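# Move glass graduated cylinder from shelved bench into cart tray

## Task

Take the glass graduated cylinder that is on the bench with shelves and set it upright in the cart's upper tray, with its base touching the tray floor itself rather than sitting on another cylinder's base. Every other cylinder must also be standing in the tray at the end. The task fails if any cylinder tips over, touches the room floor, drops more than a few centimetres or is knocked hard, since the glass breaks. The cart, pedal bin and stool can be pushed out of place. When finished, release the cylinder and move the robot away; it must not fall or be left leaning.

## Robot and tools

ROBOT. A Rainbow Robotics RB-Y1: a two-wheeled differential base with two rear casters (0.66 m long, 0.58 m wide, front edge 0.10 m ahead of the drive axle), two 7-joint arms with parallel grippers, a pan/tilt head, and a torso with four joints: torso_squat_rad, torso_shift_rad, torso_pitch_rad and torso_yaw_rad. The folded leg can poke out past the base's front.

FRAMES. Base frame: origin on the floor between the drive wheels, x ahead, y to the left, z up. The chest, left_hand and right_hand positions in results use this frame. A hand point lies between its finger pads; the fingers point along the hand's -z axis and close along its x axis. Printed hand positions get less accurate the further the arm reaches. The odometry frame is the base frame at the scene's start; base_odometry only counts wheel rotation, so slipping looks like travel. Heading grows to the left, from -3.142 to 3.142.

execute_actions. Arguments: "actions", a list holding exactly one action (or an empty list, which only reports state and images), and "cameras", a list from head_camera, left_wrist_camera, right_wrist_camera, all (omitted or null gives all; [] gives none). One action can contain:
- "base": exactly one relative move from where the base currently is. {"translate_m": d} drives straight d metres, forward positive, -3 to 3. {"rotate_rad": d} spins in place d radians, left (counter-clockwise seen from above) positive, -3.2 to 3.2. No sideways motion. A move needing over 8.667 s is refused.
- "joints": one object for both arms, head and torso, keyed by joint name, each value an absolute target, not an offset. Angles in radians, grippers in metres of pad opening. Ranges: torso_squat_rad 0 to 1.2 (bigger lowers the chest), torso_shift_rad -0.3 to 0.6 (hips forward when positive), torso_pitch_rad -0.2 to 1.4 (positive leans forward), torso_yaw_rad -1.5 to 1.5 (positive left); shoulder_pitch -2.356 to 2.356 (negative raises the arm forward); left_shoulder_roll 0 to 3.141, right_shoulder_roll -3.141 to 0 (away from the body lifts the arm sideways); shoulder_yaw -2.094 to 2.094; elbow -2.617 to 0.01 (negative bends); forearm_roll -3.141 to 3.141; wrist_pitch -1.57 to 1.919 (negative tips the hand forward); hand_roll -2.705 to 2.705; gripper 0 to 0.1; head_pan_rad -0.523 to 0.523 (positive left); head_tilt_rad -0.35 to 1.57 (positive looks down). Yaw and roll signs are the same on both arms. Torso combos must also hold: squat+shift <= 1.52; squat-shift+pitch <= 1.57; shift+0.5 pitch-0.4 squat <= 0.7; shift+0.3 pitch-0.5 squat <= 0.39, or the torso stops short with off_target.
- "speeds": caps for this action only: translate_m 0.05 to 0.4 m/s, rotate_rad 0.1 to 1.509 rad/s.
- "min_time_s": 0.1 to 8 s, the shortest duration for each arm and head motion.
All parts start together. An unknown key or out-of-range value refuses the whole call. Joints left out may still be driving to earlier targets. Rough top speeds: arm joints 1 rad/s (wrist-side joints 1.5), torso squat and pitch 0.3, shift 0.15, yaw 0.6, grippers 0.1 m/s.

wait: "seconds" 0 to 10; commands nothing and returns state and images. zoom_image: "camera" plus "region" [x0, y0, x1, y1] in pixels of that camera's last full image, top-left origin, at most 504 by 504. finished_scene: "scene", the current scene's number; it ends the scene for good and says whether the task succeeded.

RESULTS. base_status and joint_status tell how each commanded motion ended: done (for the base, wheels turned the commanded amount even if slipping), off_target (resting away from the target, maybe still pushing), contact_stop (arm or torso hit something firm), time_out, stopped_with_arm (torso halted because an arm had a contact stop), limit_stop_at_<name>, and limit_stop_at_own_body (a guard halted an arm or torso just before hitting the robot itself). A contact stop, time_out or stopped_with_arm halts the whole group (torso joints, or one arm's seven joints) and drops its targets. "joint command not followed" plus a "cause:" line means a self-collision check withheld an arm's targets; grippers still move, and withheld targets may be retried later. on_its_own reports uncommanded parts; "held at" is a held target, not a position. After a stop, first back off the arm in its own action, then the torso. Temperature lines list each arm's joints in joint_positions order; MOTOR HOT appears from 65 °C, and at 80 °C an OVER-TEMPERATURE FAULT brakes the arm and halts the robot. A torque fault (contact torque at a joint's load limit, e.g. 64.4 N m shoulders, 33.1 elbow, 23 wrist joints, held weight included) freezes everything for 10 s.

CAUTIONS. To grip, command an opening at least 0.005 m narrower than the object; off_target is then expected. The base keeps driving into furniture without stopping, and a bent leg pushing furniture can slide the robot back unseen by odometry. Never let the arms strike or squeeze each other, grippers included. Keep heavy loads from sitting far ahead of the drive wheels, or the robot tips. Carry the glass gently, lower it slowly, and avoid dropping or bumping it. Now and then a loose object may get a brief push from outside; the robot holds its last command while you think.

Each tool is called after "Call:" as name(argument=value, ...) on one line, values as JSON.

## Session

Call:
execute_actions(actions=[])

Scene clock: 0.00 s.
Motor temperatures (°C, as the motors report them): left_arm=[30 27 29 29 29 30 30] | right_arm=[33 30 30 32 33 33 30]
base_odometry: x=+0.000 y=+0.000 heading=+0.000 (m, m, rad; odometry frame)
base_status: not commanded
joint_positions: torso_squat_rad=+0.350 torso_shift_rad=+0.001 torso_pitch_rad=+0.001 torso_yaw_rad=+0.000 left_shoulder_pitch_rad=+0.029 left_shoulder_roll_rad=+0.025 left_shoulder_yaw_rad=-0.008 left_elbow_rad=-0.276 left_forearm_roll_rad=-0.006 left_wrist_pitch_rad=-0.024 left_hand_roll_rad=-0.043 left_gripper_m=+0.100 right_shoulder_pitch_rad=+0.012 right_shoulder_roll_rad=+0.009 right_shoulder_yaw_rad=+0.034 right_elbow_rad=-0.291 right_forearm_roll_rad=+0.009 right_wrist_pitch_rad=-0.001 right_hand_roll_rad=-0.008 right_gripper_m=+0.101 head_pan_rad=+0.000 head_tilt_rad=+0.400
joint_status: not commanded
chest: x=-0.2274 y=-0.0009 z=+1.2475 quat_wxyz=(+1.000, +0.001, +0.000, +0.000) (m; base frame)
left_hand: x=-0.1090 y=+0.2392 z=+0.5735 quat_wxyz=(+0.990, +0.017, -0.135, -0.026) (m; base frame)
right_hand: x=-0.0948 y=-0.2091 z=+0.5749 quat_wxyz=(+0.990, +0.007, -0.140, +0.014) (m; base frame)
pictures: head_camera, left_wrist_camera, right_wrist_camera
Images, in order (width x height): head_camera 896x504, left_wrist_camera 644x364, right_wrist_camera 644x364.

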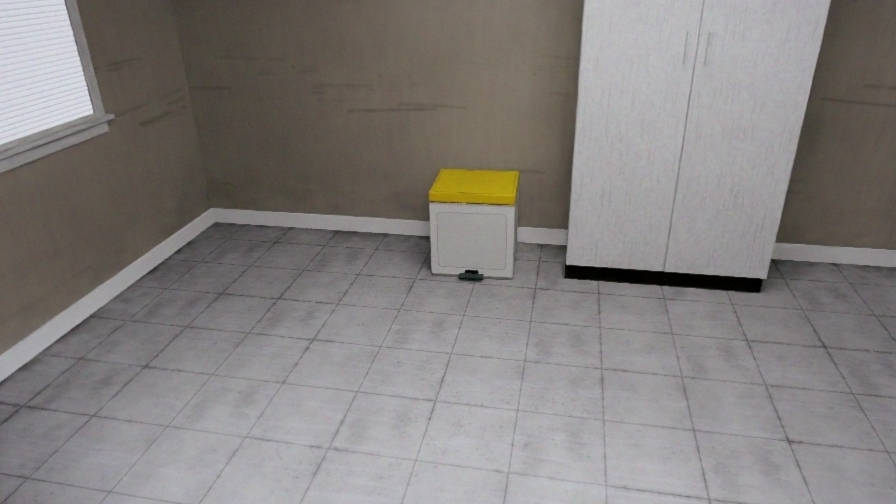

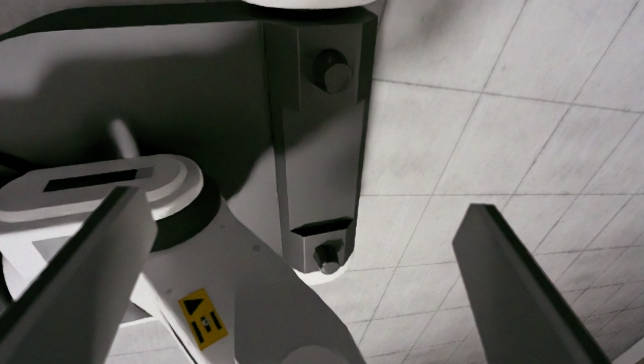

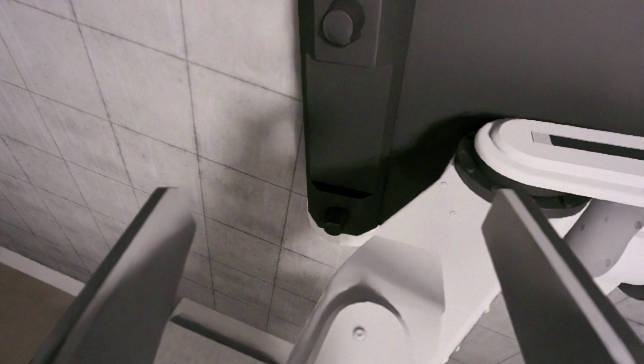

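Call:
execute_actions(actions=[{"base":{"rotate_rad":-3.2},"joints":{"head_tilt_rad":0.3}}], cameras=["head_camera"])

Scene clock: 6.70 s.
Motor temperatures (°C, as the motors report them): left_arm=[30 27 29 29 29 30 30] | right_arm=[33 30 30 32 33 33 30]
base_odometry: x=+0.000 y=+0.000 heading=+3.084 (m, m, rad; odometry frame)
base_status: done
joint_positions: torso_squat_rad=+0.350 torso_shift_rad=+0.001 torso_pitch_rad=+0.000 torso_yaw_rad=+0.000 left_shoulder_pitch_rad=+0.029 left_shoulder_roll_rad=+0.025 left_shoulder_yaw_rad=-0.008 left_elbow_rad=-0.276 left_forearm_roll_rad=-0.006 left_wrist_pitch_rad=-0.024 left_hand_roll_rad=-0.043 left_gripper_m=+0.100 right_shoulder_pitch_rad=+0.012 right_shoulder_roll_rad=+0.009 right_shoulder_yaw_rad=+0.034 right_elbow_rad=-0.291 right_forearm_roll_rad=+0.009 right_wrist_pitch_rad=-0.001 right_hand_roll_rad=-0.008 right_gripper_m=+0.101 head_pan_rad=+0.000 head_tilt_rad=+0.300
joint_status: all done
chest: x=-0.2275 y=-0.0009 z=+1.2475 quat_wxyz=(+1.000, +0.001, +0.000, +0.000) (m; base frame)
left_hand: x=-0.1091 y=+0.2392 z=+0.5735 quat_wxyz=(+0.990, +0.016, -0.136, -0.026) (m; base frame)
right_hand: x=-0.0949 y=-0.2091 z=+0.5749 quat_wxyz=(+0.990, +0.007, -0.140, +0.014) (m; base frame)
pictures: head_camera
Images, in order (width x height): head_camera 896x504.

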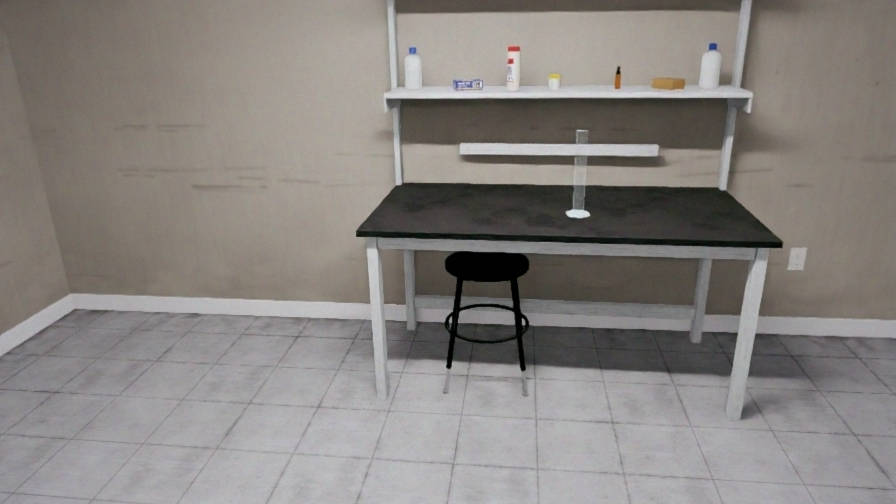

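Call:
execute_actions(actions=[{"base":{"rotate_rad":-0.136}}], cameras=[])

Call:
execute_actions(actions=[{"base":{"translate_m":1.5},"joints":{"head_pan_rad":-0.15,"head_tilt_rad":0.5,"torso_squat_rad":0.67,"left_elbow_rad":-0.5,"right_shoulder_pitch_rad":-0.5265,"right_shoulder_roll_rad":-0.0443,"right_shoulder_yaw_rad":-0.1728,"right_elbow_rad":-1.071,"right_forearm_roll_rad":0,"right_wrist_pitch_rad":0.0,"right_hand_roll_rad":1.571},"min_time_s":2.5}], cameras=["head_camera","right_wrist_camera"])

Scene clock: 11.37 s.
Motor temperatures (°C, as the motors report them): left_arm=[30 27 29 29 29 30 30] | right_arm=[33 30 30 32 33 33 30]
base_odometry: x=+0.000 y=+0.000 heading=+2.948 (m, m, rad; odometry frame)
base_status: done
joint_positions: torso_squat_rad=+0.350 torso_shift_rad=+0.001 torso_pitch_rad=+0.000 torso_yaw_rad=+0.000 left_shoulder_pitch_rad=+0.029 left_shoulder_roll_rad=+0.025 left_shoulder_yaw_rad=-0.008 left_elbow_rad=-0.276 left_forearm_roll_rad=-0.006 left_wrist_pitch_rad=-0.024 left_hand_roll_rad=-0.043 left_gripper_m=+0.100 right_shoulder_pitch_rad=+0.012 right_shoulder_roll_rad=+0.009 right_shoulder_yaw_rad=+0.034 right_elbow_rad=-0.291 right_forearm_roll_rad=+0.009 right_wrist_pitch_rad=-0.001 right_hand_roll_rad=-0.008 right_gripper_m=+0.101 head_pan_rad=+0.000 head_tilt_rad=+0.300
joint_status: not commanded
chest: x=-0.2275 y=-0.0008 z=+1.2475 quat_wxyz=(+1.000, +0.001, +0.000, +0.000) (m; base frame)
left_hand: x=-0.1091 y=+0.2392 z=+0.5735 quat_wxyz=(+0.990, +0.016, -0.136, -0.026) (m; base frame)
right_hand: x=-0.0949 y=-0.2091 z=+0.5749 quat_wxyz=(+0.990, +0.007, -0.140, +0.014) (m; base frame)
pictures: none
No camera images: the call's "cameras" was empty. Leave "cameras" out to get every camera's image.

Scene clock: 16.63 s.
Motor temperatures (°C, as the motors report them): left_arm=[30 27 29 29 29 30 30] | right_arm=[33 30 30 32 33 33 30]
base_odometry: x=-1.472 y=+0.289 heading=+2.948 (m, m, rad; odometry frame)
base_status: done
joint_positions: torso_squat_rad=+0.670 torso_shift_rad=+0.001 torso_pitch_rad=+0.001 torso_yaw_rad=+0.000 left_shoulder_pitch_rad=+0.029 left_shoulder_roll_rad=+0.025 left_shoulder_yaw_rad=-0.008 left_elbow_rad=-0.500 left_forearm_roll_rad=-0.006 left_wrist_pitch_rad=-0.024 left_hand_roll_rad=-0.043 left_gripper_m=+0.100 right_shoulder_pitch_rad=-0.527 right_shoulder_roll_rad=-0.044 right_shoulder_yaw_rad=-0.173 right_elbow_rad=-1.071 right_forearm_roll_rad=+0.000 right_wrist_pitch_rad=+0.000 right_hand_roll_rad=+1.571 right_gripper_m=+0.101 head_pan_rad=-0.150 head_tilt_rad=+0.500
joint_status: all done
chest: x=-0.2274 y=-0.0007 z=+1.1386 quat_wxyz=(+1.000, +0.001, +0.000, +0.000) (m; base frame)
left_hand: x=-0.0052 y=+0.2385 z=+0.4976 quat_wxyz=(+0.969, +0.019, -0.245, -0.027) (m; base frame)
right_hand: x=+0.4186 y=-0.2204 z=+0.9600 quat_wxyz=(+0.500, -0.500, -0.500, +0.500) (m; base frame)
pictures: head_camera, right_wrist_camera
Images, in order (width x height): head_camera 896x504, right_wrist_camera 644x364.

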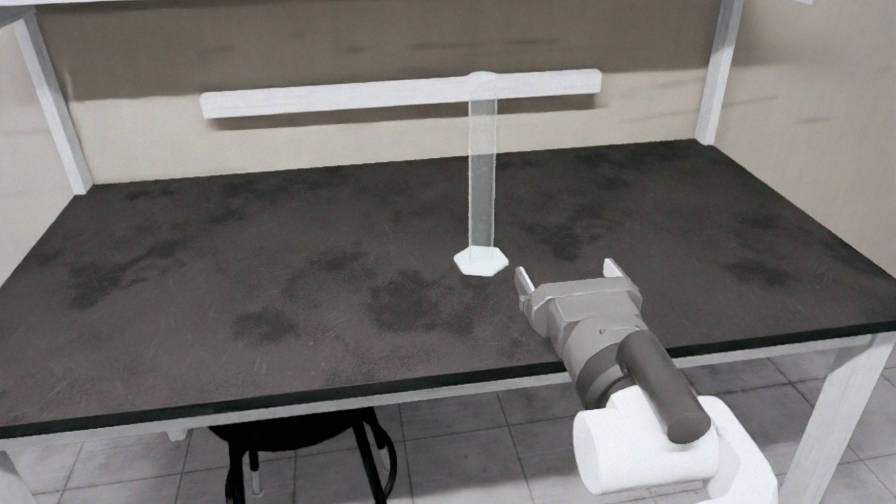

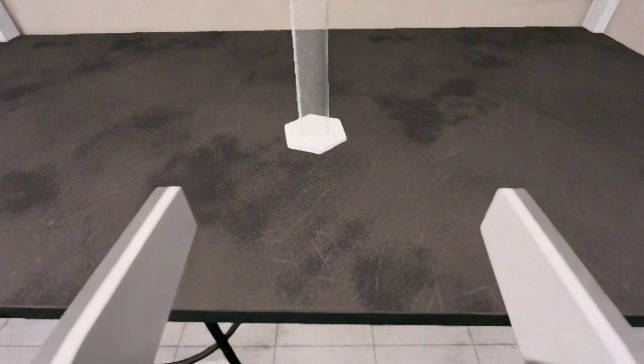

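Call:
execute_actions(actions=[{"base":{"rotate_rad":0.032}}], cameras=[])

Call:
execute_actions(actions=[{"base":{"translate_m":0.25},"speeds":{"translate_m":0.25},"joints":{"head_tilt_rad":0.65,"head_pan_rad":-0.2}}], cameras=["head_camera","right_wrist_camera"])

Scene clock: 18.77 s.
Motor temperatures (°C, as the motors report them): left_arm=[30 27 29 29 29 30 30] | right_arm=[33 30 30 32 33 33 30]
base_odometry: x=-1.472 y=+0.289 heading=+2.979 (m, m, rad; odometry frame)
base_status: done
joint_positions: torso_squat_rad=+0.670 torso_shift_rad=+0.001 torso_pitch_rad=+0.001 torso_yaw_rad=+0.000 left_shoulder_pitch_rad=+0.029 left_shoulder_roll_rad=+0.025 left_shoulder_yaw_rad=-0.008 left_elbow_rad=-0.500 left_forearm_roll_rad=-0.006 left_wrist_pitch_rad=-0.024 left_hand_roll_rad=-0.043 left_gripper_m=+0.100 right_shoulder_pitch_rad=-0.527 right_shoulder_roll_rad=-0.044 right_shoulder_yaw_rad=-0.173 right_elbow_rad=-1.071 right_forearm_roll_rad=+0.000 right_wrist_pitch_rad=+0.000 right_hand_roll_rad=+1.571 right_gripper_m=+0.101 head_pan_rad=-0.150 head_tilt_rad=+0.500
joint_status: not commanded
chest: x=-0.2274 y=-0.0008 z=+1.1386 quat_wxyz=(+1.000, +0.001, +0.000, +0.000) (m; base frame)
left_hand: x=-0.0052 y=+0.2385 z=+0.4977 quat_wxyz=(+0.969, +0.019, -0.245, -0.027) (m; base frame)
right_hand: x=+0.4186 y=-0.2204 z=+0.9600 quat_wxyz=(+0.500, -0.500, -0.500, +0.500) (m; base frame)
pictures: none
No camera images: the call's "cameras" was empty. Leave "cameras" out to get every camera's image.

Scene clock: 20.73 s.
Motor temperatures (°C, as the motors report them): left_arm=[30 27 29 29 29 30 30] | right_arm=[33 30 30 32 33 33 30]
base_odometry: x=-1.719 y=+0.329 heading=+2.980 (m, m, rad; odometry frame)
base_status: done
joint_positions: torso_squat_rad=+0.670 torso_shift_rad=+0.001 torso_pitch_rad=+0.001 torso_yaw_rad=+0.000 left_shoulder_pitch_rad=+0.029 left_shoulder_roll_rad=+0.025 left_shoulder_yaw_rad=-0.008 left_elbow_rad=-0.500 left_forearm_roll_rad=-0.006 left_wrist_pitch_rad=-0.024 left_hand_roll_rad=-0.043 left_gripper_m=+0.100 right_shoulder_pitch_rad=-0.527 right_shoulder_roll_rad=-0.044 right_shoulder_yaw_rad=-0.173 right_elbow_rad=-1.071 right_forearm_roll_rad=+0.000 right_wrist_pitch_rad=+0.000 right_hand_roll_rad=+1.571 right_gripper_m=+0.101 head_pan_rad=-0.200 head_tilt_rad=+0.650
joint_status: all done
chest: x=-0.2274 y=-0.0008 z=+1.1386 quat_wxyz=(+1.000, +0.001, +0.000, +0.000) (m; base frame)
left_hand: x=-0.0052 y=+0.2385 z=+0.4976 quat_wxyz=(+0.969, +0.019, -0.245, -0.027) (m; base frame)
right_hand: x=+0.4187 y=-0.2205 z=+0.9600 quat_wxyz=(+0.500, -0.500, -0.500, +0.500) (m; base frame)
pictures: head_camera, right_wrist_camera
Images, in order (width x height): head_camera 896x504, right_wrist_camera 644x364.

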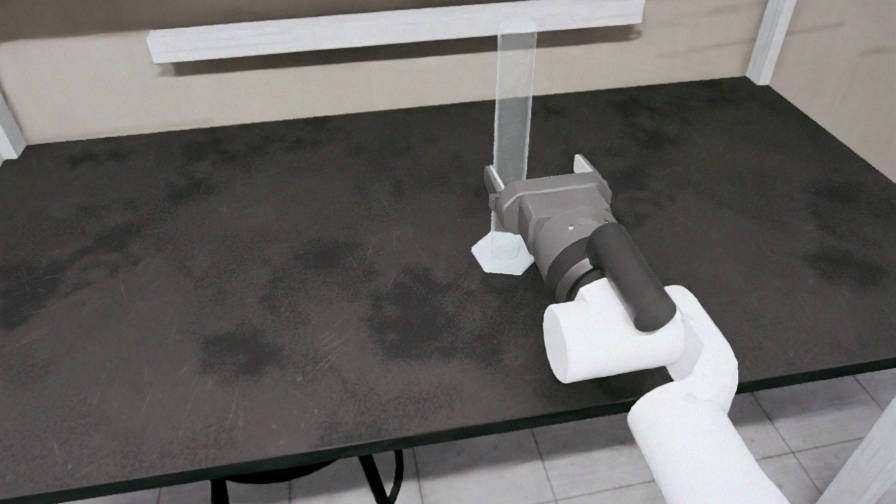

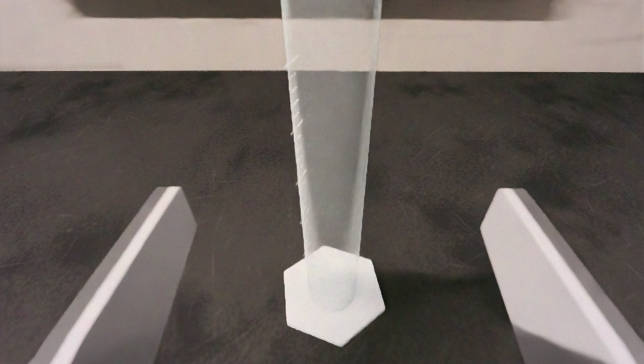

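Call:
execute_actions(actions=[{"base":{"translate_m":0.083},"speeds":{"translate_m":0.12},"joints":{"right_gripper_m":0.085}}], cameras=["head_camera","right_wrist_camera"])

Scene clock: 23.13 s.
Motor temperatures (°C, as the motors report them): left_arm=[30 27 29 29 29 30 30] | right_arm=[33 30 30 32 33 33 30]
base_odometry: x=-1.801 y=+0.342 heading=+2.980 (m, m, rad; odometry frame)
base_status: done
joint_positions: torso_squat_rad=+0.670 torso_shift_rad=+0.001 torso_pitch_rad=+0.001 torso_yaw_rad=+0.000 left_shoulder_pitch_rad=+0.029 left_shoulder_roll_rad=+0.025 left_shoulder_yaw_rad=-0.008 left_elbow_rad=-0.500 left_forearm_roll_rad=-0.006 left_wrist_pitch_rad=-0.024 left_hand_roll_rad=-0.043 left_gripper_m=+0.100 right_shoulder_pitch_rad=-0.527 right_shoulder_roll_rad=-0.044 right_shoulder_yaw_rad=-0.173 right_elbow_rad=-1.071 right_forearm_roll_rad=+0.000 right_wrist_pitch_rad=+0.000 right_hand_roll_rad=+1.571 right_gripper_m=+0.085 head_pan_rad=-0.200 head_tilt_rad=+0.650
joint_status: all done
chest: x=-0.2274 y=-0.0008 z=+1.1386 quat_wxyz=(+1.000, +0.001, +0.000, +0.000) (m; base frame)
left_hand: x=-0.0053 y=+0.2385 z=+0.4977 quat_wxyz=(+0.969, +0.019, -0.245, -0.027) (m; base frame)
right_hand: x=+0.4186 y=-0.2205 z=+0.9600 quat_wxyz=(+0.500, -0.500, -0.500, +0.500) (m; base frame)
pictures: head_camera, right_wrist_camera
Images, in order (width x height): head_camera 896x504, right_wrist_camera 644x364.

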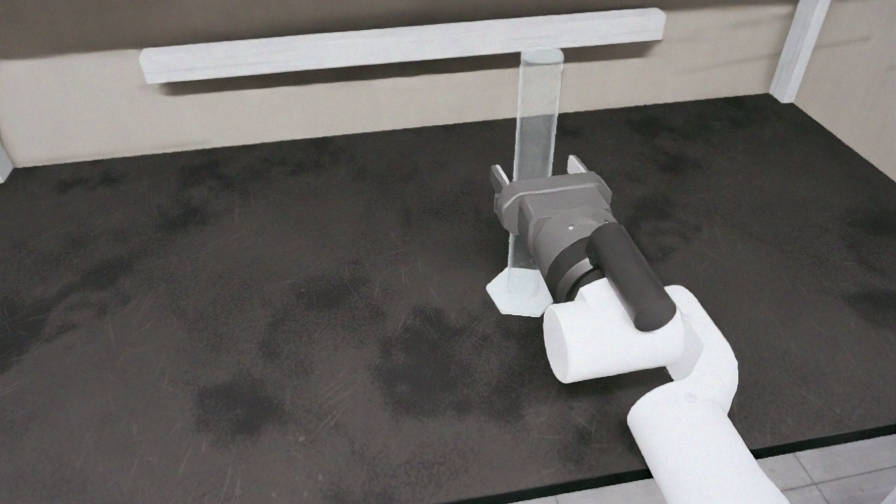

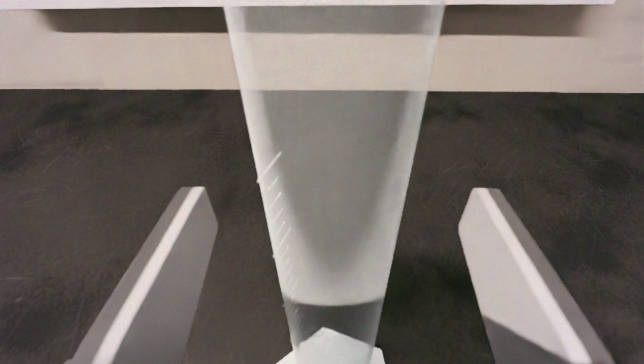

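Call:
execute_actions(actions=[{"base":{"translate_m":0.013},"speeds":{"translate_m":0.05},"joints":{"right_gripper_m":0.056}}], cameras=["right_wrist_camera"])

Call:
execute_actions(actions=[{"joints":{"right_gripper_m":0.033}}], cameras=["right_wrist_camera"])

Scene clock: 26.57 s.
Motor temperatures (°C, as the motors report them): left_arm=[30 27 29 29 29 30 30] | right_arm=[33 30 30 32 33 33 30]
base_odometry: x=-1.814 y=+0.344 heading=+2.981 (m, m, rad; odometry frame)
base_status: done
joint_positions: torso_squat_rad=+0.670 torso_shift_rad=+0.001 torso_pitch_rad=+0.001 torso_yaw_rad=+0.000 left_shoulder_pitch_rad=+0.029 left_shoulder_roll_rad=+0.025 left_shoulder_yaw_rad=-0.008 left_elbow_rad=-0.500 left_forearm_roll_rad=-0.006 left_wrist_pitch_rad=-0.024 left_hand_roll_rad=-0.043 left_gripper_m=+0.100 right_shoulder_pitch_rad=-0.527 right_shoulder_roll_rad=-0.044 right_shoulder_yaw_rad=-0.173 right_elbow_rad=-1.071 right_forearm_roll_rad=+0.000 right_wrist_pitch_rad=+0.000 right_hand_roll_rad=+1.571 right_gripper_m=+0.056 head_pan_rad=-0.200 head_tilt_rad=+0.650
joint_status: all done
chest: x=-0.2274 y=-0.0008 z=+1.1386 quat_wxyz=(+1.000, +0.001, +0.000, +0.000) (m; base frame)
left_hand: x=-0.0053 y=+0.2385 z=+0.4977 quat_wxyz=(+0.969, +0.019, -0.245, -0.027) (m; base frame)
right_hand: x=+0.4186 y=-0.2205 z=+0.9600 quat_wxyz=(+0.500, -0.500, -0.500, +0.500) (m; base frame)
pictures: right_wrist_camera
Images, in order (width x height): right_wrist_camera 644x364.

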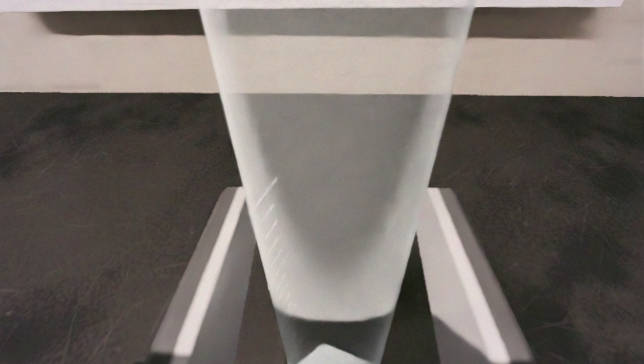

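Scene clock: 27.27 s.
Motor temperatures (°C, as the motors report them): left_arm=[30 27 29 29 29 30 30] | right_arm=[33 30 30 32 33 33 30]
base_odometry: x=-1.814 y=+0.344 heading=+2.981 (m, m, rad; odometry frame)
base_status: not commanded
joint_positions: torso_squat_rad=+0.670 torso_shift_rad=+0.001 torso_pitch_rad=+0.001 torso_yaw_rad=+0.000 left_shoulder_pitch_rad=+0.029 left_shoulder_roll_rad=+0.025 left_shoulder_yaw_rad=-0.008 left_elbow_rad=-0.500 left_forearm_roll_rad=-0.006 left_wrist_pitch_rad=-0.024 left_hand_roll_rad=-0.043 left_gripper_m=+0.100 right_shoulder_pitch_rad=-0.527 right_shoulder_roll_rad=-0.044 right_shoulder_yaw_rad=-0.173 right_elbow_rad=-1.071 right_forearm_roll_rad=+0.000 right_wrist_pitch_rad=+0.000 right_hand_roll_rad=+1.571 right_gripper_m=+0.043 head_pan_rad=-0.200 head_tilt_rad=+0.650
joint_status: right_gripper_m off_target (ended at +0.043, target +0.033)
chest: x=-0.2274 y=-0.0008 z=+1.1386 quat_wxyz=(+1.000, +0.001, +0.000, +0.000) (m; base frame)
left_hand: x=-0.0053 y=+0.2385 z=+0.4977 quat_wxyz=(+0.969, +0.019, -0.245, -0.027) (m; base frame)
right_hand: x=+0.4186 y=-0.2205 z=+0.9600 quat_wxyz=(+0.500, -0.500, -0.500, +0.500) (m; base frame)
pictures: right_wrist_camera
Images, in order (width x height): right_wrist_camera 644x364.

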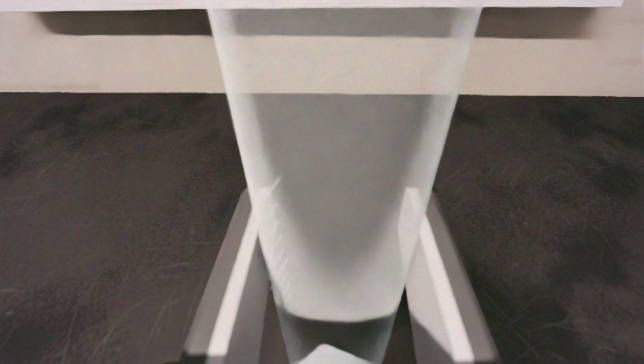

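Call:
execute_actions(actions=[{"joints":{"torso_squat_rad":0.55}}], cameras=["head_camera"])

Call:
execute_actions(actions=[{"base":{"translate_m":-0.6},"joints":{"torso_squat_rad":0.4,"head_pan_rad":0.52,"head_tilt_rad":0.35}}], cameras=["head_camera","right_wrist_camera"])

Scene clock: 29.07 s.
Motor temperatures (°C, as the motors report them): left_arm=[30 27 29 29 29 30 30] | right_arm=[33 30 30 32 33 33 30]
base_odometry: x=-1.814 y=+0.344 heading=+2.981 (m, m, rad; odometry frame)
base_status: not commanded
joint_positions: torso_squat_rad=+0.550 torso_shift_rad=+0.001 torso_pitch_rad=+0.001 torso_yaw_rad=+0.000 left_shoulder_pitch_rad=+0.029 left_shoulder_roll_rad=+0.025 left_shoulder_yaw_rad=-0.008 left_elbow_rad=-0.500 left_forearm_roll_rad=-0.006 left_wrist_pitch_rad=-0.024 left_hand_roll_rad=-0.043 left_gripper_m=+0.100 right_shoulder_pitch_rad=-0.527 right_shoulder_roll_rad=-0.044 right_shoulder_yaw_rad=-0.173 right_elbow_rad=-1.071 right_forearm_roll_rad=+0.000 right_wrist_pitch_rad=+0.000 right_hand_roll_rad=+1.571 right_gripper_m=+0.043 head_pan_rad=-0.200 head_tilt_rad=+0.650
joint_status: all done
chest: x=-0.2273 y=-0.0008 z=+1.1867 quat_wxyz=(+1.000, +0.001, +0.000, +0.000) (m; base frame)
left_hand: x=-0.0053 y=+0.2384 z=+0.5457 quat_wxyz=(+0.969, +0.019, -0.245, -0.027) (m; base frame)
right_hand: x=+0.4186 y=-0.2206 z=+1.0077 quat_wxyz=(+0.500, -0.500, -0.500, +0.500) (m; base frame)
pictures: head_camera
Images, in order (width x height): head_camera 896x504.

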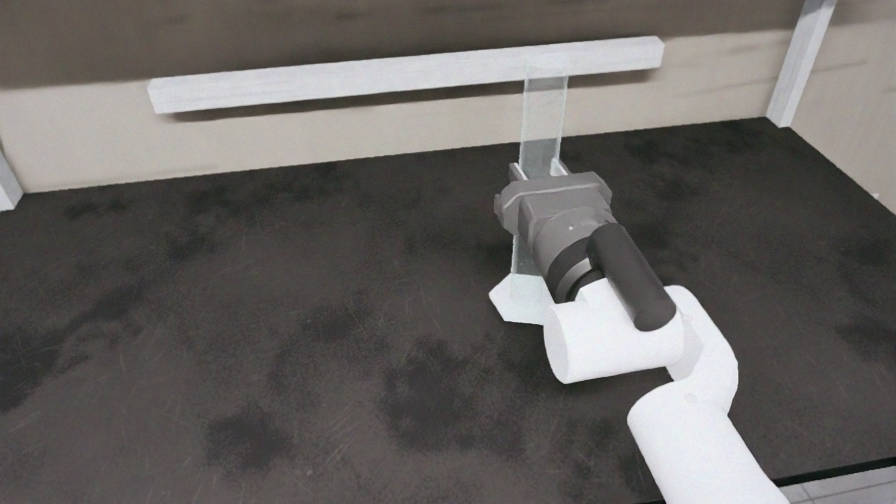

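Scene clock: 32.23 s.
Motor temperatures (°C, as the motors report them): left_arm=[30 27 29 29 29 30 30] | right_arm=[33 30 30 33 33 33 30]
base_odometry: x=-1.221 y=+0.248 heading=+2.982 (m, m, rad; odometry frame)
base_status: done
joint_positions: torso_squat_rad=+0.400 torso_shift_rad=+0.001 torso_pitch_rad=+0.001 torso_yaw_rad=+0.000 left_shoulder_pitch_rad=+0.029 left_shoulder_roll_rad=+0.025 left_shoulder_yaw_rad=-0.008 left_elbow_rad=-0.500 left_forearm_roll_rad=-0.006 left_wrist_pitch_rad=-0.024 left_hand_roll_rad=-0.043 left_gripper_m=+0.100 right_shoulder_pitch_rad=-0.526 right_shoulder_roll_rad=-0.044 right_shoulder_yaw_rad=-0.173 right_elbow_rad=-1.071 right_forearm_roll_rad=+0.000 right_wrist_pitch_rad=+0.000 right_hand_roll_rad=+1.571 right_gripper_m=+0.043 head_pan_rad=+0.520 head_tilt_rad=+0.350
joint_status: all done
chest: x=-0.2274 y=-0.0008 z=+1.2347 quat_wxyz=(+1.000, +0.001, +0.000, +0.000) (m; base frame)
left_hand: x=-0.0053 y=+0.2384 z=+0.5937 quat_wxyz=(+0.969, +0.019, -0.245, -0.027) (m; base frame)
right_hand: x=+0.4186 y=-0.2206 z=+1.0557 quat_wxyz=(+0.500, -0.500, -0.500, +0.500) (m; base frame)
pictures: head_camera, right_wrist_camera
Images, in order (width x height): head_camera 896x504, right_wrist_camera 644x364.

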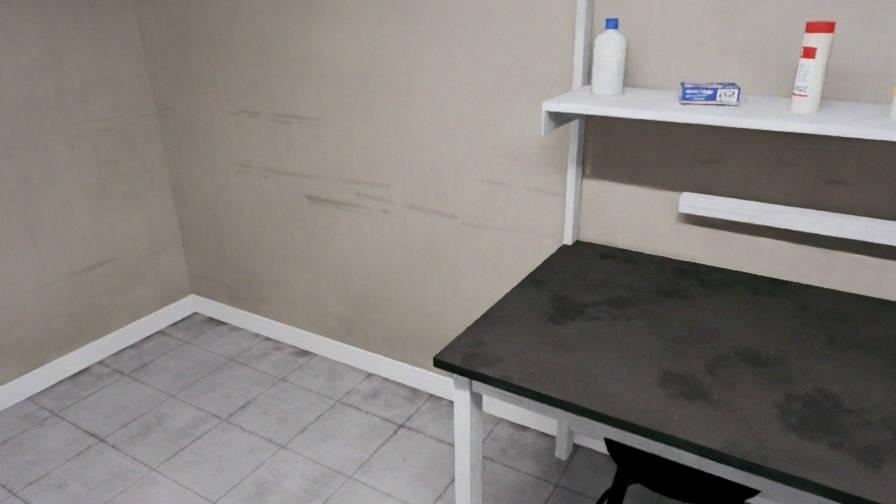

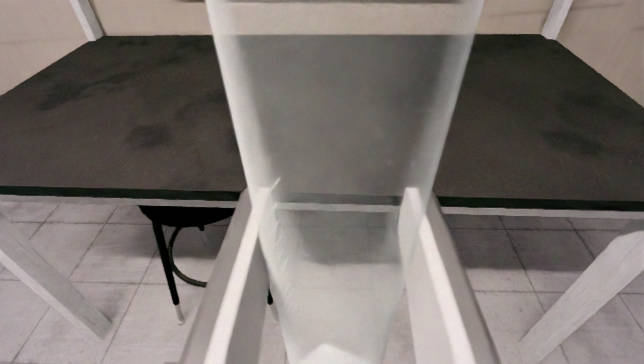

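Call:
execute_actions(actions=[{"base":{"rotate_rad":2.3},"joints":{"head_pan_rad":0,"head_tilt_rad":0.4}}], cameras=["head_camera"])

Scene clock: 37.13 s.
Motor temperatures (°C, as the motors report them): left_arm=[30 27 29 29 29 30 30] | right_arm=[33 30 30 33 33 33 30]
base_odometry: x=-1.221 y=+0.248 heading=-1.002 (m, m, rad; odometry frame)
base_status: done
joint_positions: torso_squat_rad=+0.400 torso_shift_rad=+0.001 torso_pitch_rad=+0.000 torso_yaw_rad=+0.000 left_shoulder_pitch_rad=+0.029 left_shoulder_roll_rad=+0.025 left_shoulder_yaw_rad=-0.008 left_elbow_rad=-0.500 left_forearm_roll_rad=-0.006 left_wrist_pitch_rad=-0.024 left_hand_roll_rad=-0.043 left_gripper_m=+0.100 right_shoulder_pitch_rad=-0.526 right_shoulder_roll_rad=-0.044 right_shoulder_yaw_rad=-0.173 right_elbow_rad=-1.071 right_forearm_roll_rad=+0.000 right_wrist_pitch_rad=+0.000 right_hand_roll_rad=+1.571 right_gripper_m=+0.043 head_pan_rad=+0.000 head_tilt_rad=+0.400
joint_status: all done
chest: x=-0.2274 y=-0.0009 z=+1.2347 quat_wxyz=(+1.000, +0.001, +0.000, +0.000) (m; base frame)
left_hand: x=-0.0053 y=+0.2384 z=+0.5937 quat_wxyz=(+0.969, +0.019, -0.245, -0.027) (m; base frame)
right_hand: x=+0.4186 y=-0.2207 z=+1.0557 quat_wxyz=(+0.500, -0.500, -0.500, +0.500) (m; base frame)
pictures: head_camera
Images, in order (width x height): head_camera 896x504.

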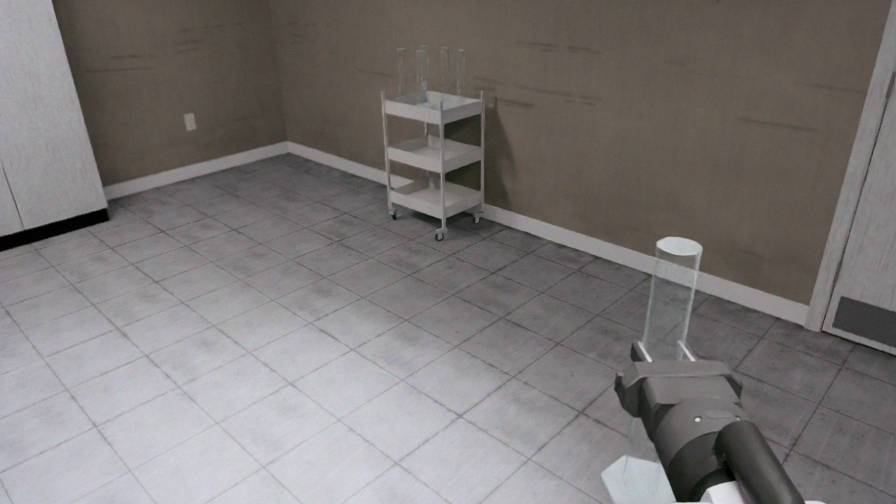

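Call:
zoom_image(camera="head_camera", region=[360, 30, 510, 150])

Region (360, 30, 510, 150) of head_camera's 896x504 image, scaled by 3.360, with more detail than that image has; it fills the top 403 rows of this view, and the rest is white.

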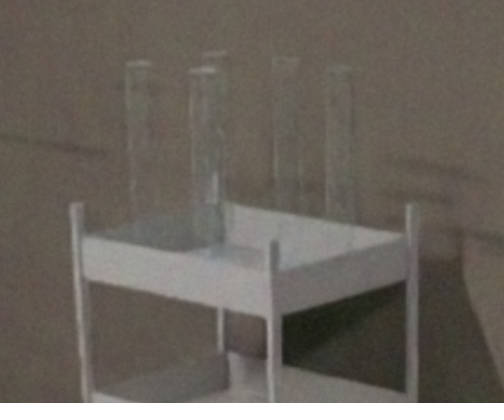

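Call:
execute_actions(actions=[{"base":{"rotate_rad":0.076}}], cameras=[])

Call:
execute_actions(actions=[{"base":{"translate_m":2.2},"joints":{"head_pan_rad":-0.1,"head_tilt_rad":0.6}}], cameras=["head_camera","right_wrist_camera"])

Scene clock: 39.83 s.
Motor temperatures (°C, as the motors report them): left_arm=[30 27 29 29 29 30 30] | right_arm=[33 30 30 33 33 33 30]
base_odometry: x=-1.221 y=+0.249 heading=-0.927 (m, m, rad; odometry frame)
base_status: done
joint_positions: torso_squat_rad=+0.400 torso_shift_rad=+0.001 torso_pitch_rad=+0.000 torso_yaw_rad=+0.000 left_shoulder_pitch_rad=+0.029 left_shoulder_roll_rad=+0.025 left_shoulder_yaw_rad=-0.008 left_elbow_rad=-0.500 left_forearm_roll_rad=-0.006 left_wrist_pitch_rad=-0.024 left_hand_roll_rad=-0.043 left_gripper_m=+0.100 right_shoulder_pitch_rad=-0.526 right_shoulder_roll_rad=-0.044 right_shoulder_yaw_rad=-0.173 right_elbow_rad=-1.071 right_forearm_roll_rad=+0.000 right_wrist_pitch_rad=+0.000 right_hand_roll_rad=+1.571 right_gripper_m=+0.043 head_pan_rad=+0.000 head_tilt_rad=+0.400
joint_status: not commanded
chest: x=-0.2274 y=-0.0009 z=+1.2347 quat_wxyz=(+1.000, +0.001, +0.000, +0.000) (m; base frame)
left_hand: x=-0.0053 y=+0.2384 z=+0.5937 quat_wxyz=(+0.969, +0.019, -0.245, -0.027) (m; base frame)
right_hand: x=+0.4186 y=-0.2207 z=+1.0557 quat_wxyz=(+0.500, -0.500, -0.500, +0.500) (m; base frame)
pictures: none
No camera images: the call's "cameras" was empty. Leave "cameras" out to get every camera's image.

Scene clock: 46.87 s.
Motor temperatures (°C, as the motors report them): left_arm=[30 27 29 29 29 30 30] | right_arm=[34 30 30 33 33 33 30]
base_odometry: x=+0.100 y=-1.510 heading=-0.926 (m, m, rad; odometry frame)
base_status: done
joint_positions: torso_squat_rad=+0.400 torso_shift_rad=+0.001 torso_pitch_rad=+0.001 torso_yaw_rad=+0.000 left_shoulder_pitch_rad=+0.029 left_shoulder_roll_rad=+0.025 left_shoulder_yaw_rad=-0.008 left_elbow_rad=-0.500 left_forearm_roll_rad=-0.006 left_wrist_pitch_rad=-0.024 left_hand_roll_rad=-0.043 left_gripper_m=+0.100 right_shoulder_pitch_rad=-0.527 right_shoulder_roll_rad=-0.044 right_shoulder_yaw_rad=-0.173 right_elbow_rad=-1.071 right_forearm_roll_rad=+0.000 right_wrist_pitch_rad=+0.000 right_hand_roll_rad=+1.571 right_gripper_m=+0.043 head_pan_rad=-0.100 head_tilt_rad=+0.600
joint_status: all done
chest: x=-0.2273 y=-0.0009 z=+1.2347 quat_wxyz=(+1.000, +0.001, +0.000, +0.000) (m; base frame)
left_hand: x=-0.0052 y=+0.2384 z=+0.5937 quat_wxyz=(+0.969, +0.019, -0.245, -0.027) (m; base frame)
right_hand: x=+0.4187 y=-0.2207 z=+1.0557 quat_wxyz=(+0.500, -0.500, -0.500, +0.500) (m; base frame)
pictures: head_camera, right_wrist_camera
Images, in order (width x height): head_camera 896x504, right_wrist_camera 644x364.

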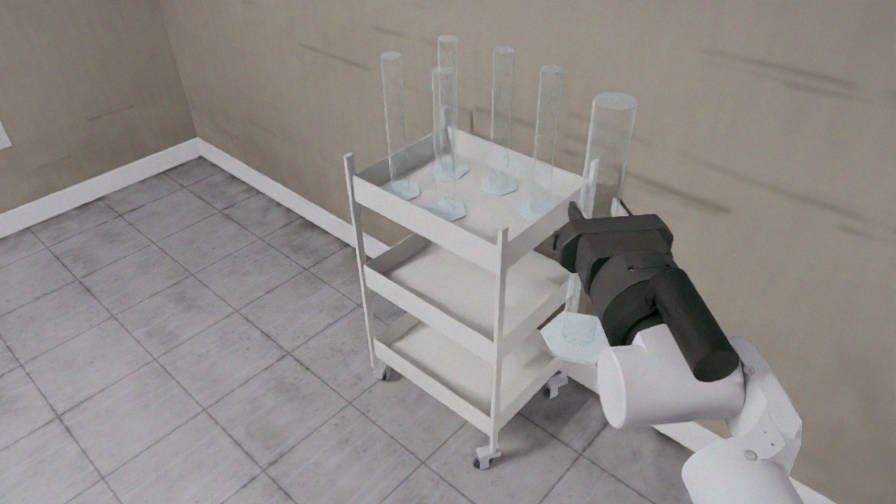

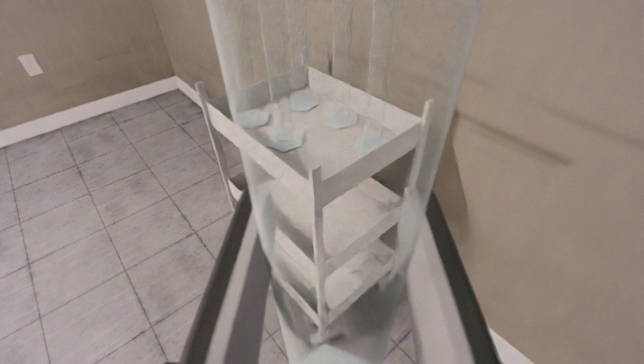

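Call:
zoom_image(camera="head_camera", region=[335, 110, 615, 290])

Region (335, 110, 615, 290) of head_camera's 896x504 image, scaled by 1.800, with more detail than that image has; it fills the top 324 rows of this view, and the rest is white.

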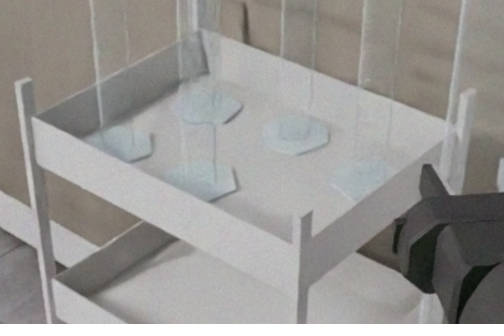

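Call:
execute_actions(actions=[{"base":{"rotate_rad":0.023},"joints":{"torso_squat_rad":0.5}}], cameras=[])

Call:
execute_actions(actions=[{"base":{"translate_m":0.44},"speeds":{"translate_m":0.3},"joints":{"head_tilt_rad":0.85,"head_pan_rad":-0.25}}], cameras=["head_camera","right_wrist_camera"])

Scene clock: 49.83 s.
Motor temperatures (°C, as the motors report them): left_arm=[30 27 29 29 29 30 30] | right_arm=[34 30 30 33 33 33 30]
base_odometry: x=+0.100 y=-1.510 heading=-0.905 (m, m, rad; odometry frame)
base_status: done
joint_positions: torso_squat_rad=+0.500 torso_shift_rad=+0.001 torso_pitch_rad=+0.000 torso_yaw_rad=+0.000 left_shoulder_pitch_rad=+0.029 left_shoulder_roll_rad=+0.025 left_shoulder_yaw_rad=-0.008 left_elbow_rad=-0.500 left_forearm_roll_rad=-0.006 left_wrist_pitch_rad=-0.024 left_hand_roll_rad=-0.043 left_gripper_m=+0.100 right_shoulder_pitch_rad=-0.526 right_shoulder_roll_rad=-0.044 right_shoulder_yaw_rad=-0.173 right_elbow_rad=-1.071 right_forearm_roll_rad=+0.000 right_wrist_pitch_rad=+0.000 right_hand_roll_rad=+1.571 right_gripper_m=+0.043 head_pan_rad=-0.100 head_tilt_rad=+0.600
joint_status: all done
chest: x=-0.2275 y=-0.0009 z=+1.2042 quat_wxyz=(+1.000, +0.001, +0.000, +0.000) (m; base frame)
left_hand: x=-0.0052 y=+0.2384 z=+0.5633 quat_wxyz=(+0.969, +0.019, -0.245, -0.027) (m; base frame)
right_hand: x=+0.4185 y=-0.2207 z=+1.0254 quat_wxyz=(+0.500, -0.500, -0.500, +0.500) (m; base frame)
pictures: none
No camera images: the call's "cameras" was empty. Leave "cameras" out to get every camera's image.

Scene clock: 52.57 s.
Motor temperatures (°C, as the motors report them): left_arm=[30 27 29 29 29 30 30] | right_arm=[34 30 30 33 33 33 30]
base_odometry: x=+0.372 y=-1.856 heading=-0.904 (m, m, rad; odometry frame)
base_status: done
joint_positions: torso_squat_rad=+0.500 torso_shift_rad=+0.001 torso_pitch_rad=+0.001 torso_yaw_rad=+0.000 left_shoulder_pitch_rad=+0.029 left_shoulder_roll_rad=+0.025 left_shoulder_yaw_rad=-0.008 left_elbow_rad=-0.500 left_forearm_roll_rad=-0.006 left_wrist_pitch_rad=-0.024 left_hand_roll_rad=-0.043 left_gripper_m=+0.100 right_shoulder_pitch_rad=-0.527 right_shoulder_roll_rad=-0.044 right_shoulder_yaw_rad=-0.173 right_elbow_rad=-1.071 right_forearm_roll_rad=+0.000 right_wrist_pitch_rad=+0.000 right_hand_roll_rad=+1.571 right_gripper_m=+0.043 head_pan_rad=-0.250 head_tilt_rad=+0.850
joint_status: all done
chest: x=-0.2273 y=-0.0009 z=+1.2042 quat_wxyz=(+1.000, +0.001, +0.000, +0.000) (m; base frame)
left_hand: x=-0.0052 y=+0.2384 z=+0.5633 quat_wxyz=(+0.969, +0.019, -0.245, -0.027) (m; base frame)
right_hand: x=+0.4186 y=-0.2207 z=+1.0253 quat_wxyz=(+0.500, -0.500, -0.500, +0.500) (m; base frame)
pictures: head_camera, right_wrist_camera
Images, in order (width x height): head_camera 896x504, right_wrist_camera 644x364.

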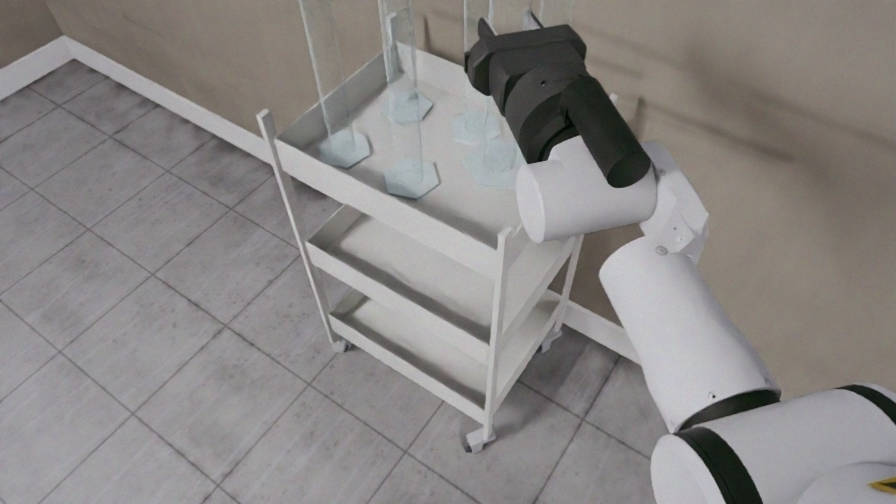

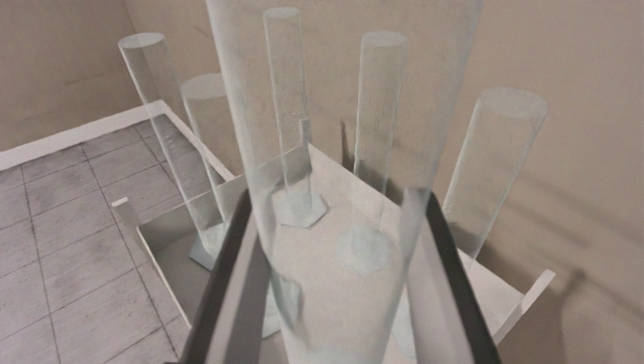

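Call:
zoom_image(camera="head_camera", region=[360, 70, 600, 270])

Region (360, 70, 600, 270) of head_camera's 896x504 image, scaled by 2.100, with more detail than that image has.

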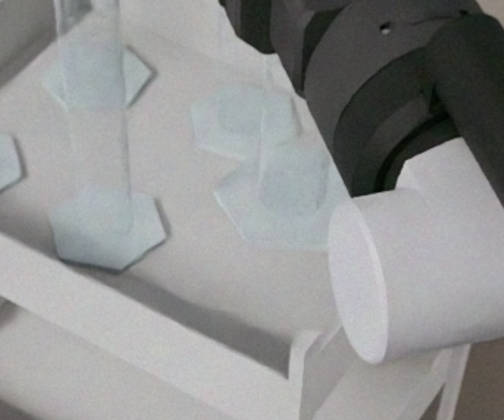

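Call:
execute_actions(actions=[{"base":{"translate_m":0.07},"speeds":{"translate_m":0.12}}], cameras=[])

Call:
execute_actions(actions=[{"joints":{"torso_squat_rad":0.69}}], cameras=["head_camera","right_wrist_camera"])

Call:
zoom_image(camera="head_camera", region=[360, 70, 600, 270])

Scene clock: 55.83 s.
Motor temperatures (°C, as the motors report them): left_arm=[30 27 29 29 29 30 30] | right_arm=[34 30 30 33 33 33 30]
base_odometry: x=+0.416 y=-1.911 heading=-0.904 (m, m, rad; odometry frame)
base_status: done
joint_positions: torso_squat_rad=+0.500 torso_shift_rad=+0.001 torso_pitch_rad=+0.001 torso_yaw_rad=+0.000 left_shoulder_pitch_rad=+0.029 left_shoulder_roll_rad=+0.025 left_shoulder_yaw_rad=-0.008 left_elbow_rad=-0.500 left_forearm_roll_rad=-0.006 left_wrist_pitch_rad=-0.024 left_hand_roll_rad=-0.043 left_gripper_m=+0.100 right_shoulder_pitch_rad=-0.527 right_shoulder_roll_rad=-0.044 right_shoulder_yaw_rad=-0.173 right_elbow_rad=-1.071 right_forearm_roll_rad=+0.000 right_wrist_pitch_rad=+0.000 right_hand_roll_rad=+1.571 right_gripper_m=+0.043 head_pan_rad=-0.250 head_tilt_rad=+0.850
joint_status: not commanded
chest: x=-0.2273 y=-0.0009 z=+1.2042 quat_wxyz=(+1.000, +0.001, +0.000, +0.000) (m; base frame)
left_hand: x=-0.0052 y=+0.2384 z=+0.5633 quat_wxyz=(+0.969, +0.019, -0.245, -0.027) (m; base frame)
right_hand: x=+0.4186 y=-0.2207 z=+1.0253 quat_wxyz=(+0.500, -0.500, -0.500, +0.500) (m; base frame)
pictures: none
No camera images: the call's "cameras" was empty. Leave "cameras" out to get every camera's image.

Scene clock: 57.23 s.
Motor temperatures (°C, as the motors report them): left_arm=[30 27 29 29 29 30 30] | right_arm=[34 30 30 33 33 33 30]
base_odometry: x=+0.416 y=-1.911 heading=-0.904 (m, m, rad; odometry frame)
base_status: not commanded
joint_positions: torso_squat_rad=+0.690 torso_shift_rad=+0.001 torso_pitch_rad=+0.000 torso_yaw_rad=+0.000 left_shoulder_pitch_rad=+0.029 left_shoulder_roll_rad=+0.025 left_shoulder_yaw_rad=-0.008 left_elbow_rad=-0.500 left_forearm_roll_rad=-0.006 left_wrist_pitch_rad=-0.024 left_hand_roll_rad=-0.043 left_gripper_m=+0.100 right_shoulder_pitch_rad=-0.526 right_shoulder_roll_rad=-0.044 right_shoulder_yaw_rad=-0.173 right_elbow_rad=-1.071 right_forearm_roll_rad=+0.000 right_wrist_pitch_rad=+0.000 right_hand_roll_rad=+1.571 right_gripper_m=+0.043 head_pan_rad=-0.250 head_tilt_rad=+0.850
joint_status: all done
chest: x=-0.2275 y=-0.0008 z=+1.1298 quat_wxyz=(+1.000, +0.001, +0.000, +0.000) (m; base frame)
left_hand: x=-0.0052 y=+0.2385 z=+0.4889 quat_wxyz=(+0.969, +0.019, -0.245, -0.027) (m; base frame)
right_hand: x=+0.4185 y=-0.2206 z=+0.9509 quat_wxyz=(+0.500, -0.500, -0.500, +0.500) (m; base frame)
pictures: head_camera, right_wrist_camera
Images, in order (width x height): head_camera 896x504, right_wrist_camera 644x364.

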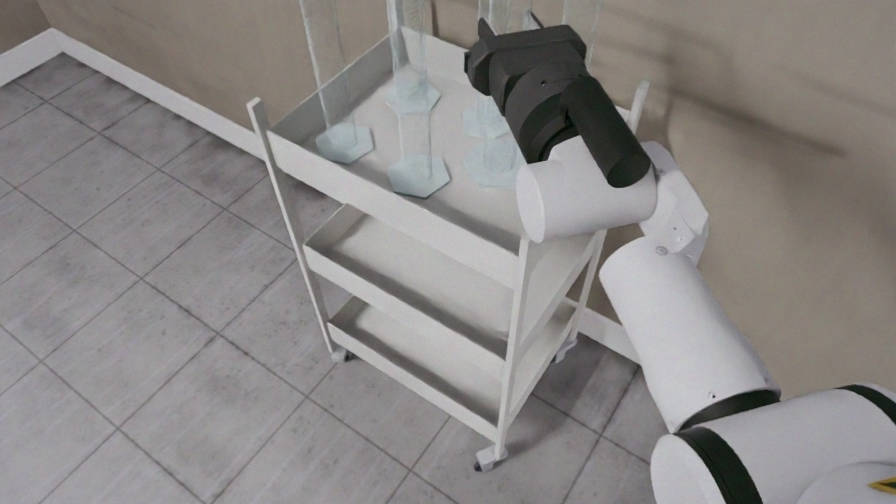

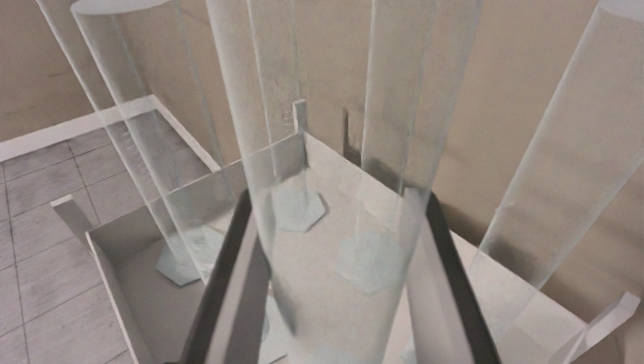

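Region (360, 70, 600, 270) of head_camera's 896x504 image, scaled by 2.100, with more detail than that image has.

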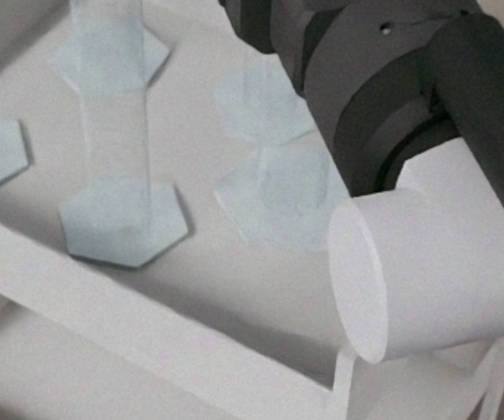

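Call:
execute_actions(actions=[{"joints":{"torso_squat_rad":0.83}}], cameras=["head_camera","right_wrist_camera"])

Call:
zoom_image(camera="head_camera", region=[360, 70, 600, 270])

Scene clock: 59.07 s.
Motor temperatures (°C, as the motors report them): left_arm=[30 27 29 29 29 30 30] | right_arm=[34 30 30 33 33 33 30]
base_odometry: x=+0.416 y=-1.911 heading=-0.904 (m, m, rad; odometry frame)
base_status: not commanded
joint_positions: torso_squat_rad=+0.830 torso_shift_rad=+0.001 torso_pitch_rad=+0.000 torso_yaw_rad=+0.000 left_shoulder_pitch_rad=+0.029 left_shoulder_roll_rad=+0.025 left_shoulder_yaw_rad=-0.008 left_elbow_rad=-0.500 left_forearm_roll_rad=-0.006 left_wrist_pitch_rad=-0.024 left_hand_roll_rad=-0.043 left_gripper_m=+0.100 right_shoulder_pitch_rad=-0.526 right_shoulder_roll_rad=-0.044 right_shoulder_yaw_rad=-0.173 right_elbow_rad=-1.071 right_forearm_roll_rad=+0.000 right_wrist_pitch_rad=+0.000 right_hand_roll_rad=+1.571 right_gripper_m=+0.043 head_pan_rad=-0.250 head_tilt_rad=+0.850
joint_status: all done
chest: x=-0.2276 y=-0.0008 z=+1.0623 quat_wxyz=(+1.000, +0.001, +0.000, +0.000) (m; base frame)
left_hand: x=-0.0053 y=+0.2385 z=+0.4214 quat_wxyz=(+0.969, +0.019, -0.245, -0.027) (m; base frame)
right_hand: x=+0.4184 y=-0.2206 z=+0.8835 quat_wxyz=(+0.500, -0.500, -0.500, +0.500) (m; base frame)
pictures: head_camera, right_wrist_camera
Images, in order (width x height): head_camera 896x504, right_wrist_camera 644x364.

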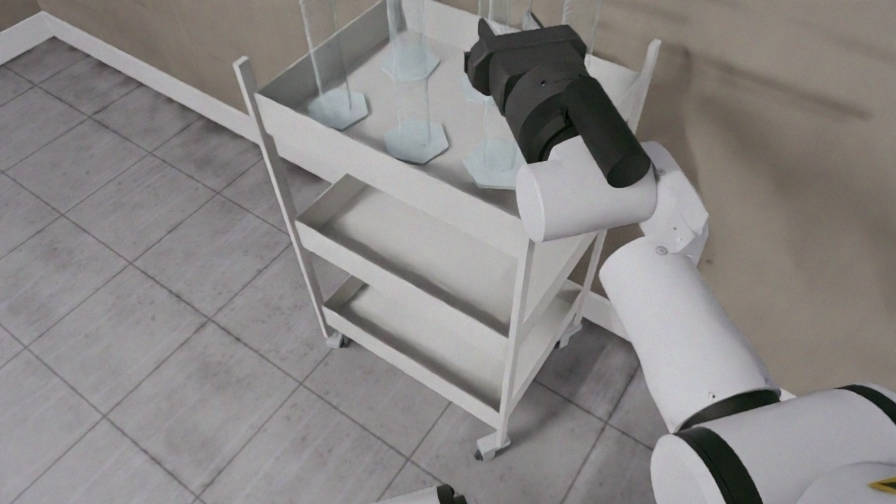

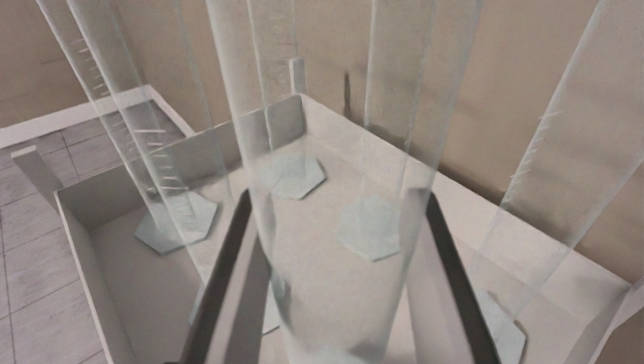

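Region (360, 70, 600, 270) of head_camera's 896x504 image, scaled by 2.100, with more detail than that image has.

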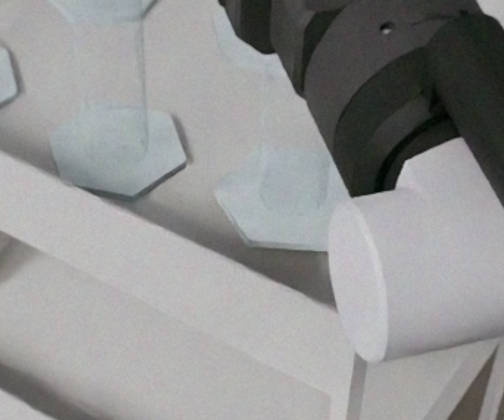

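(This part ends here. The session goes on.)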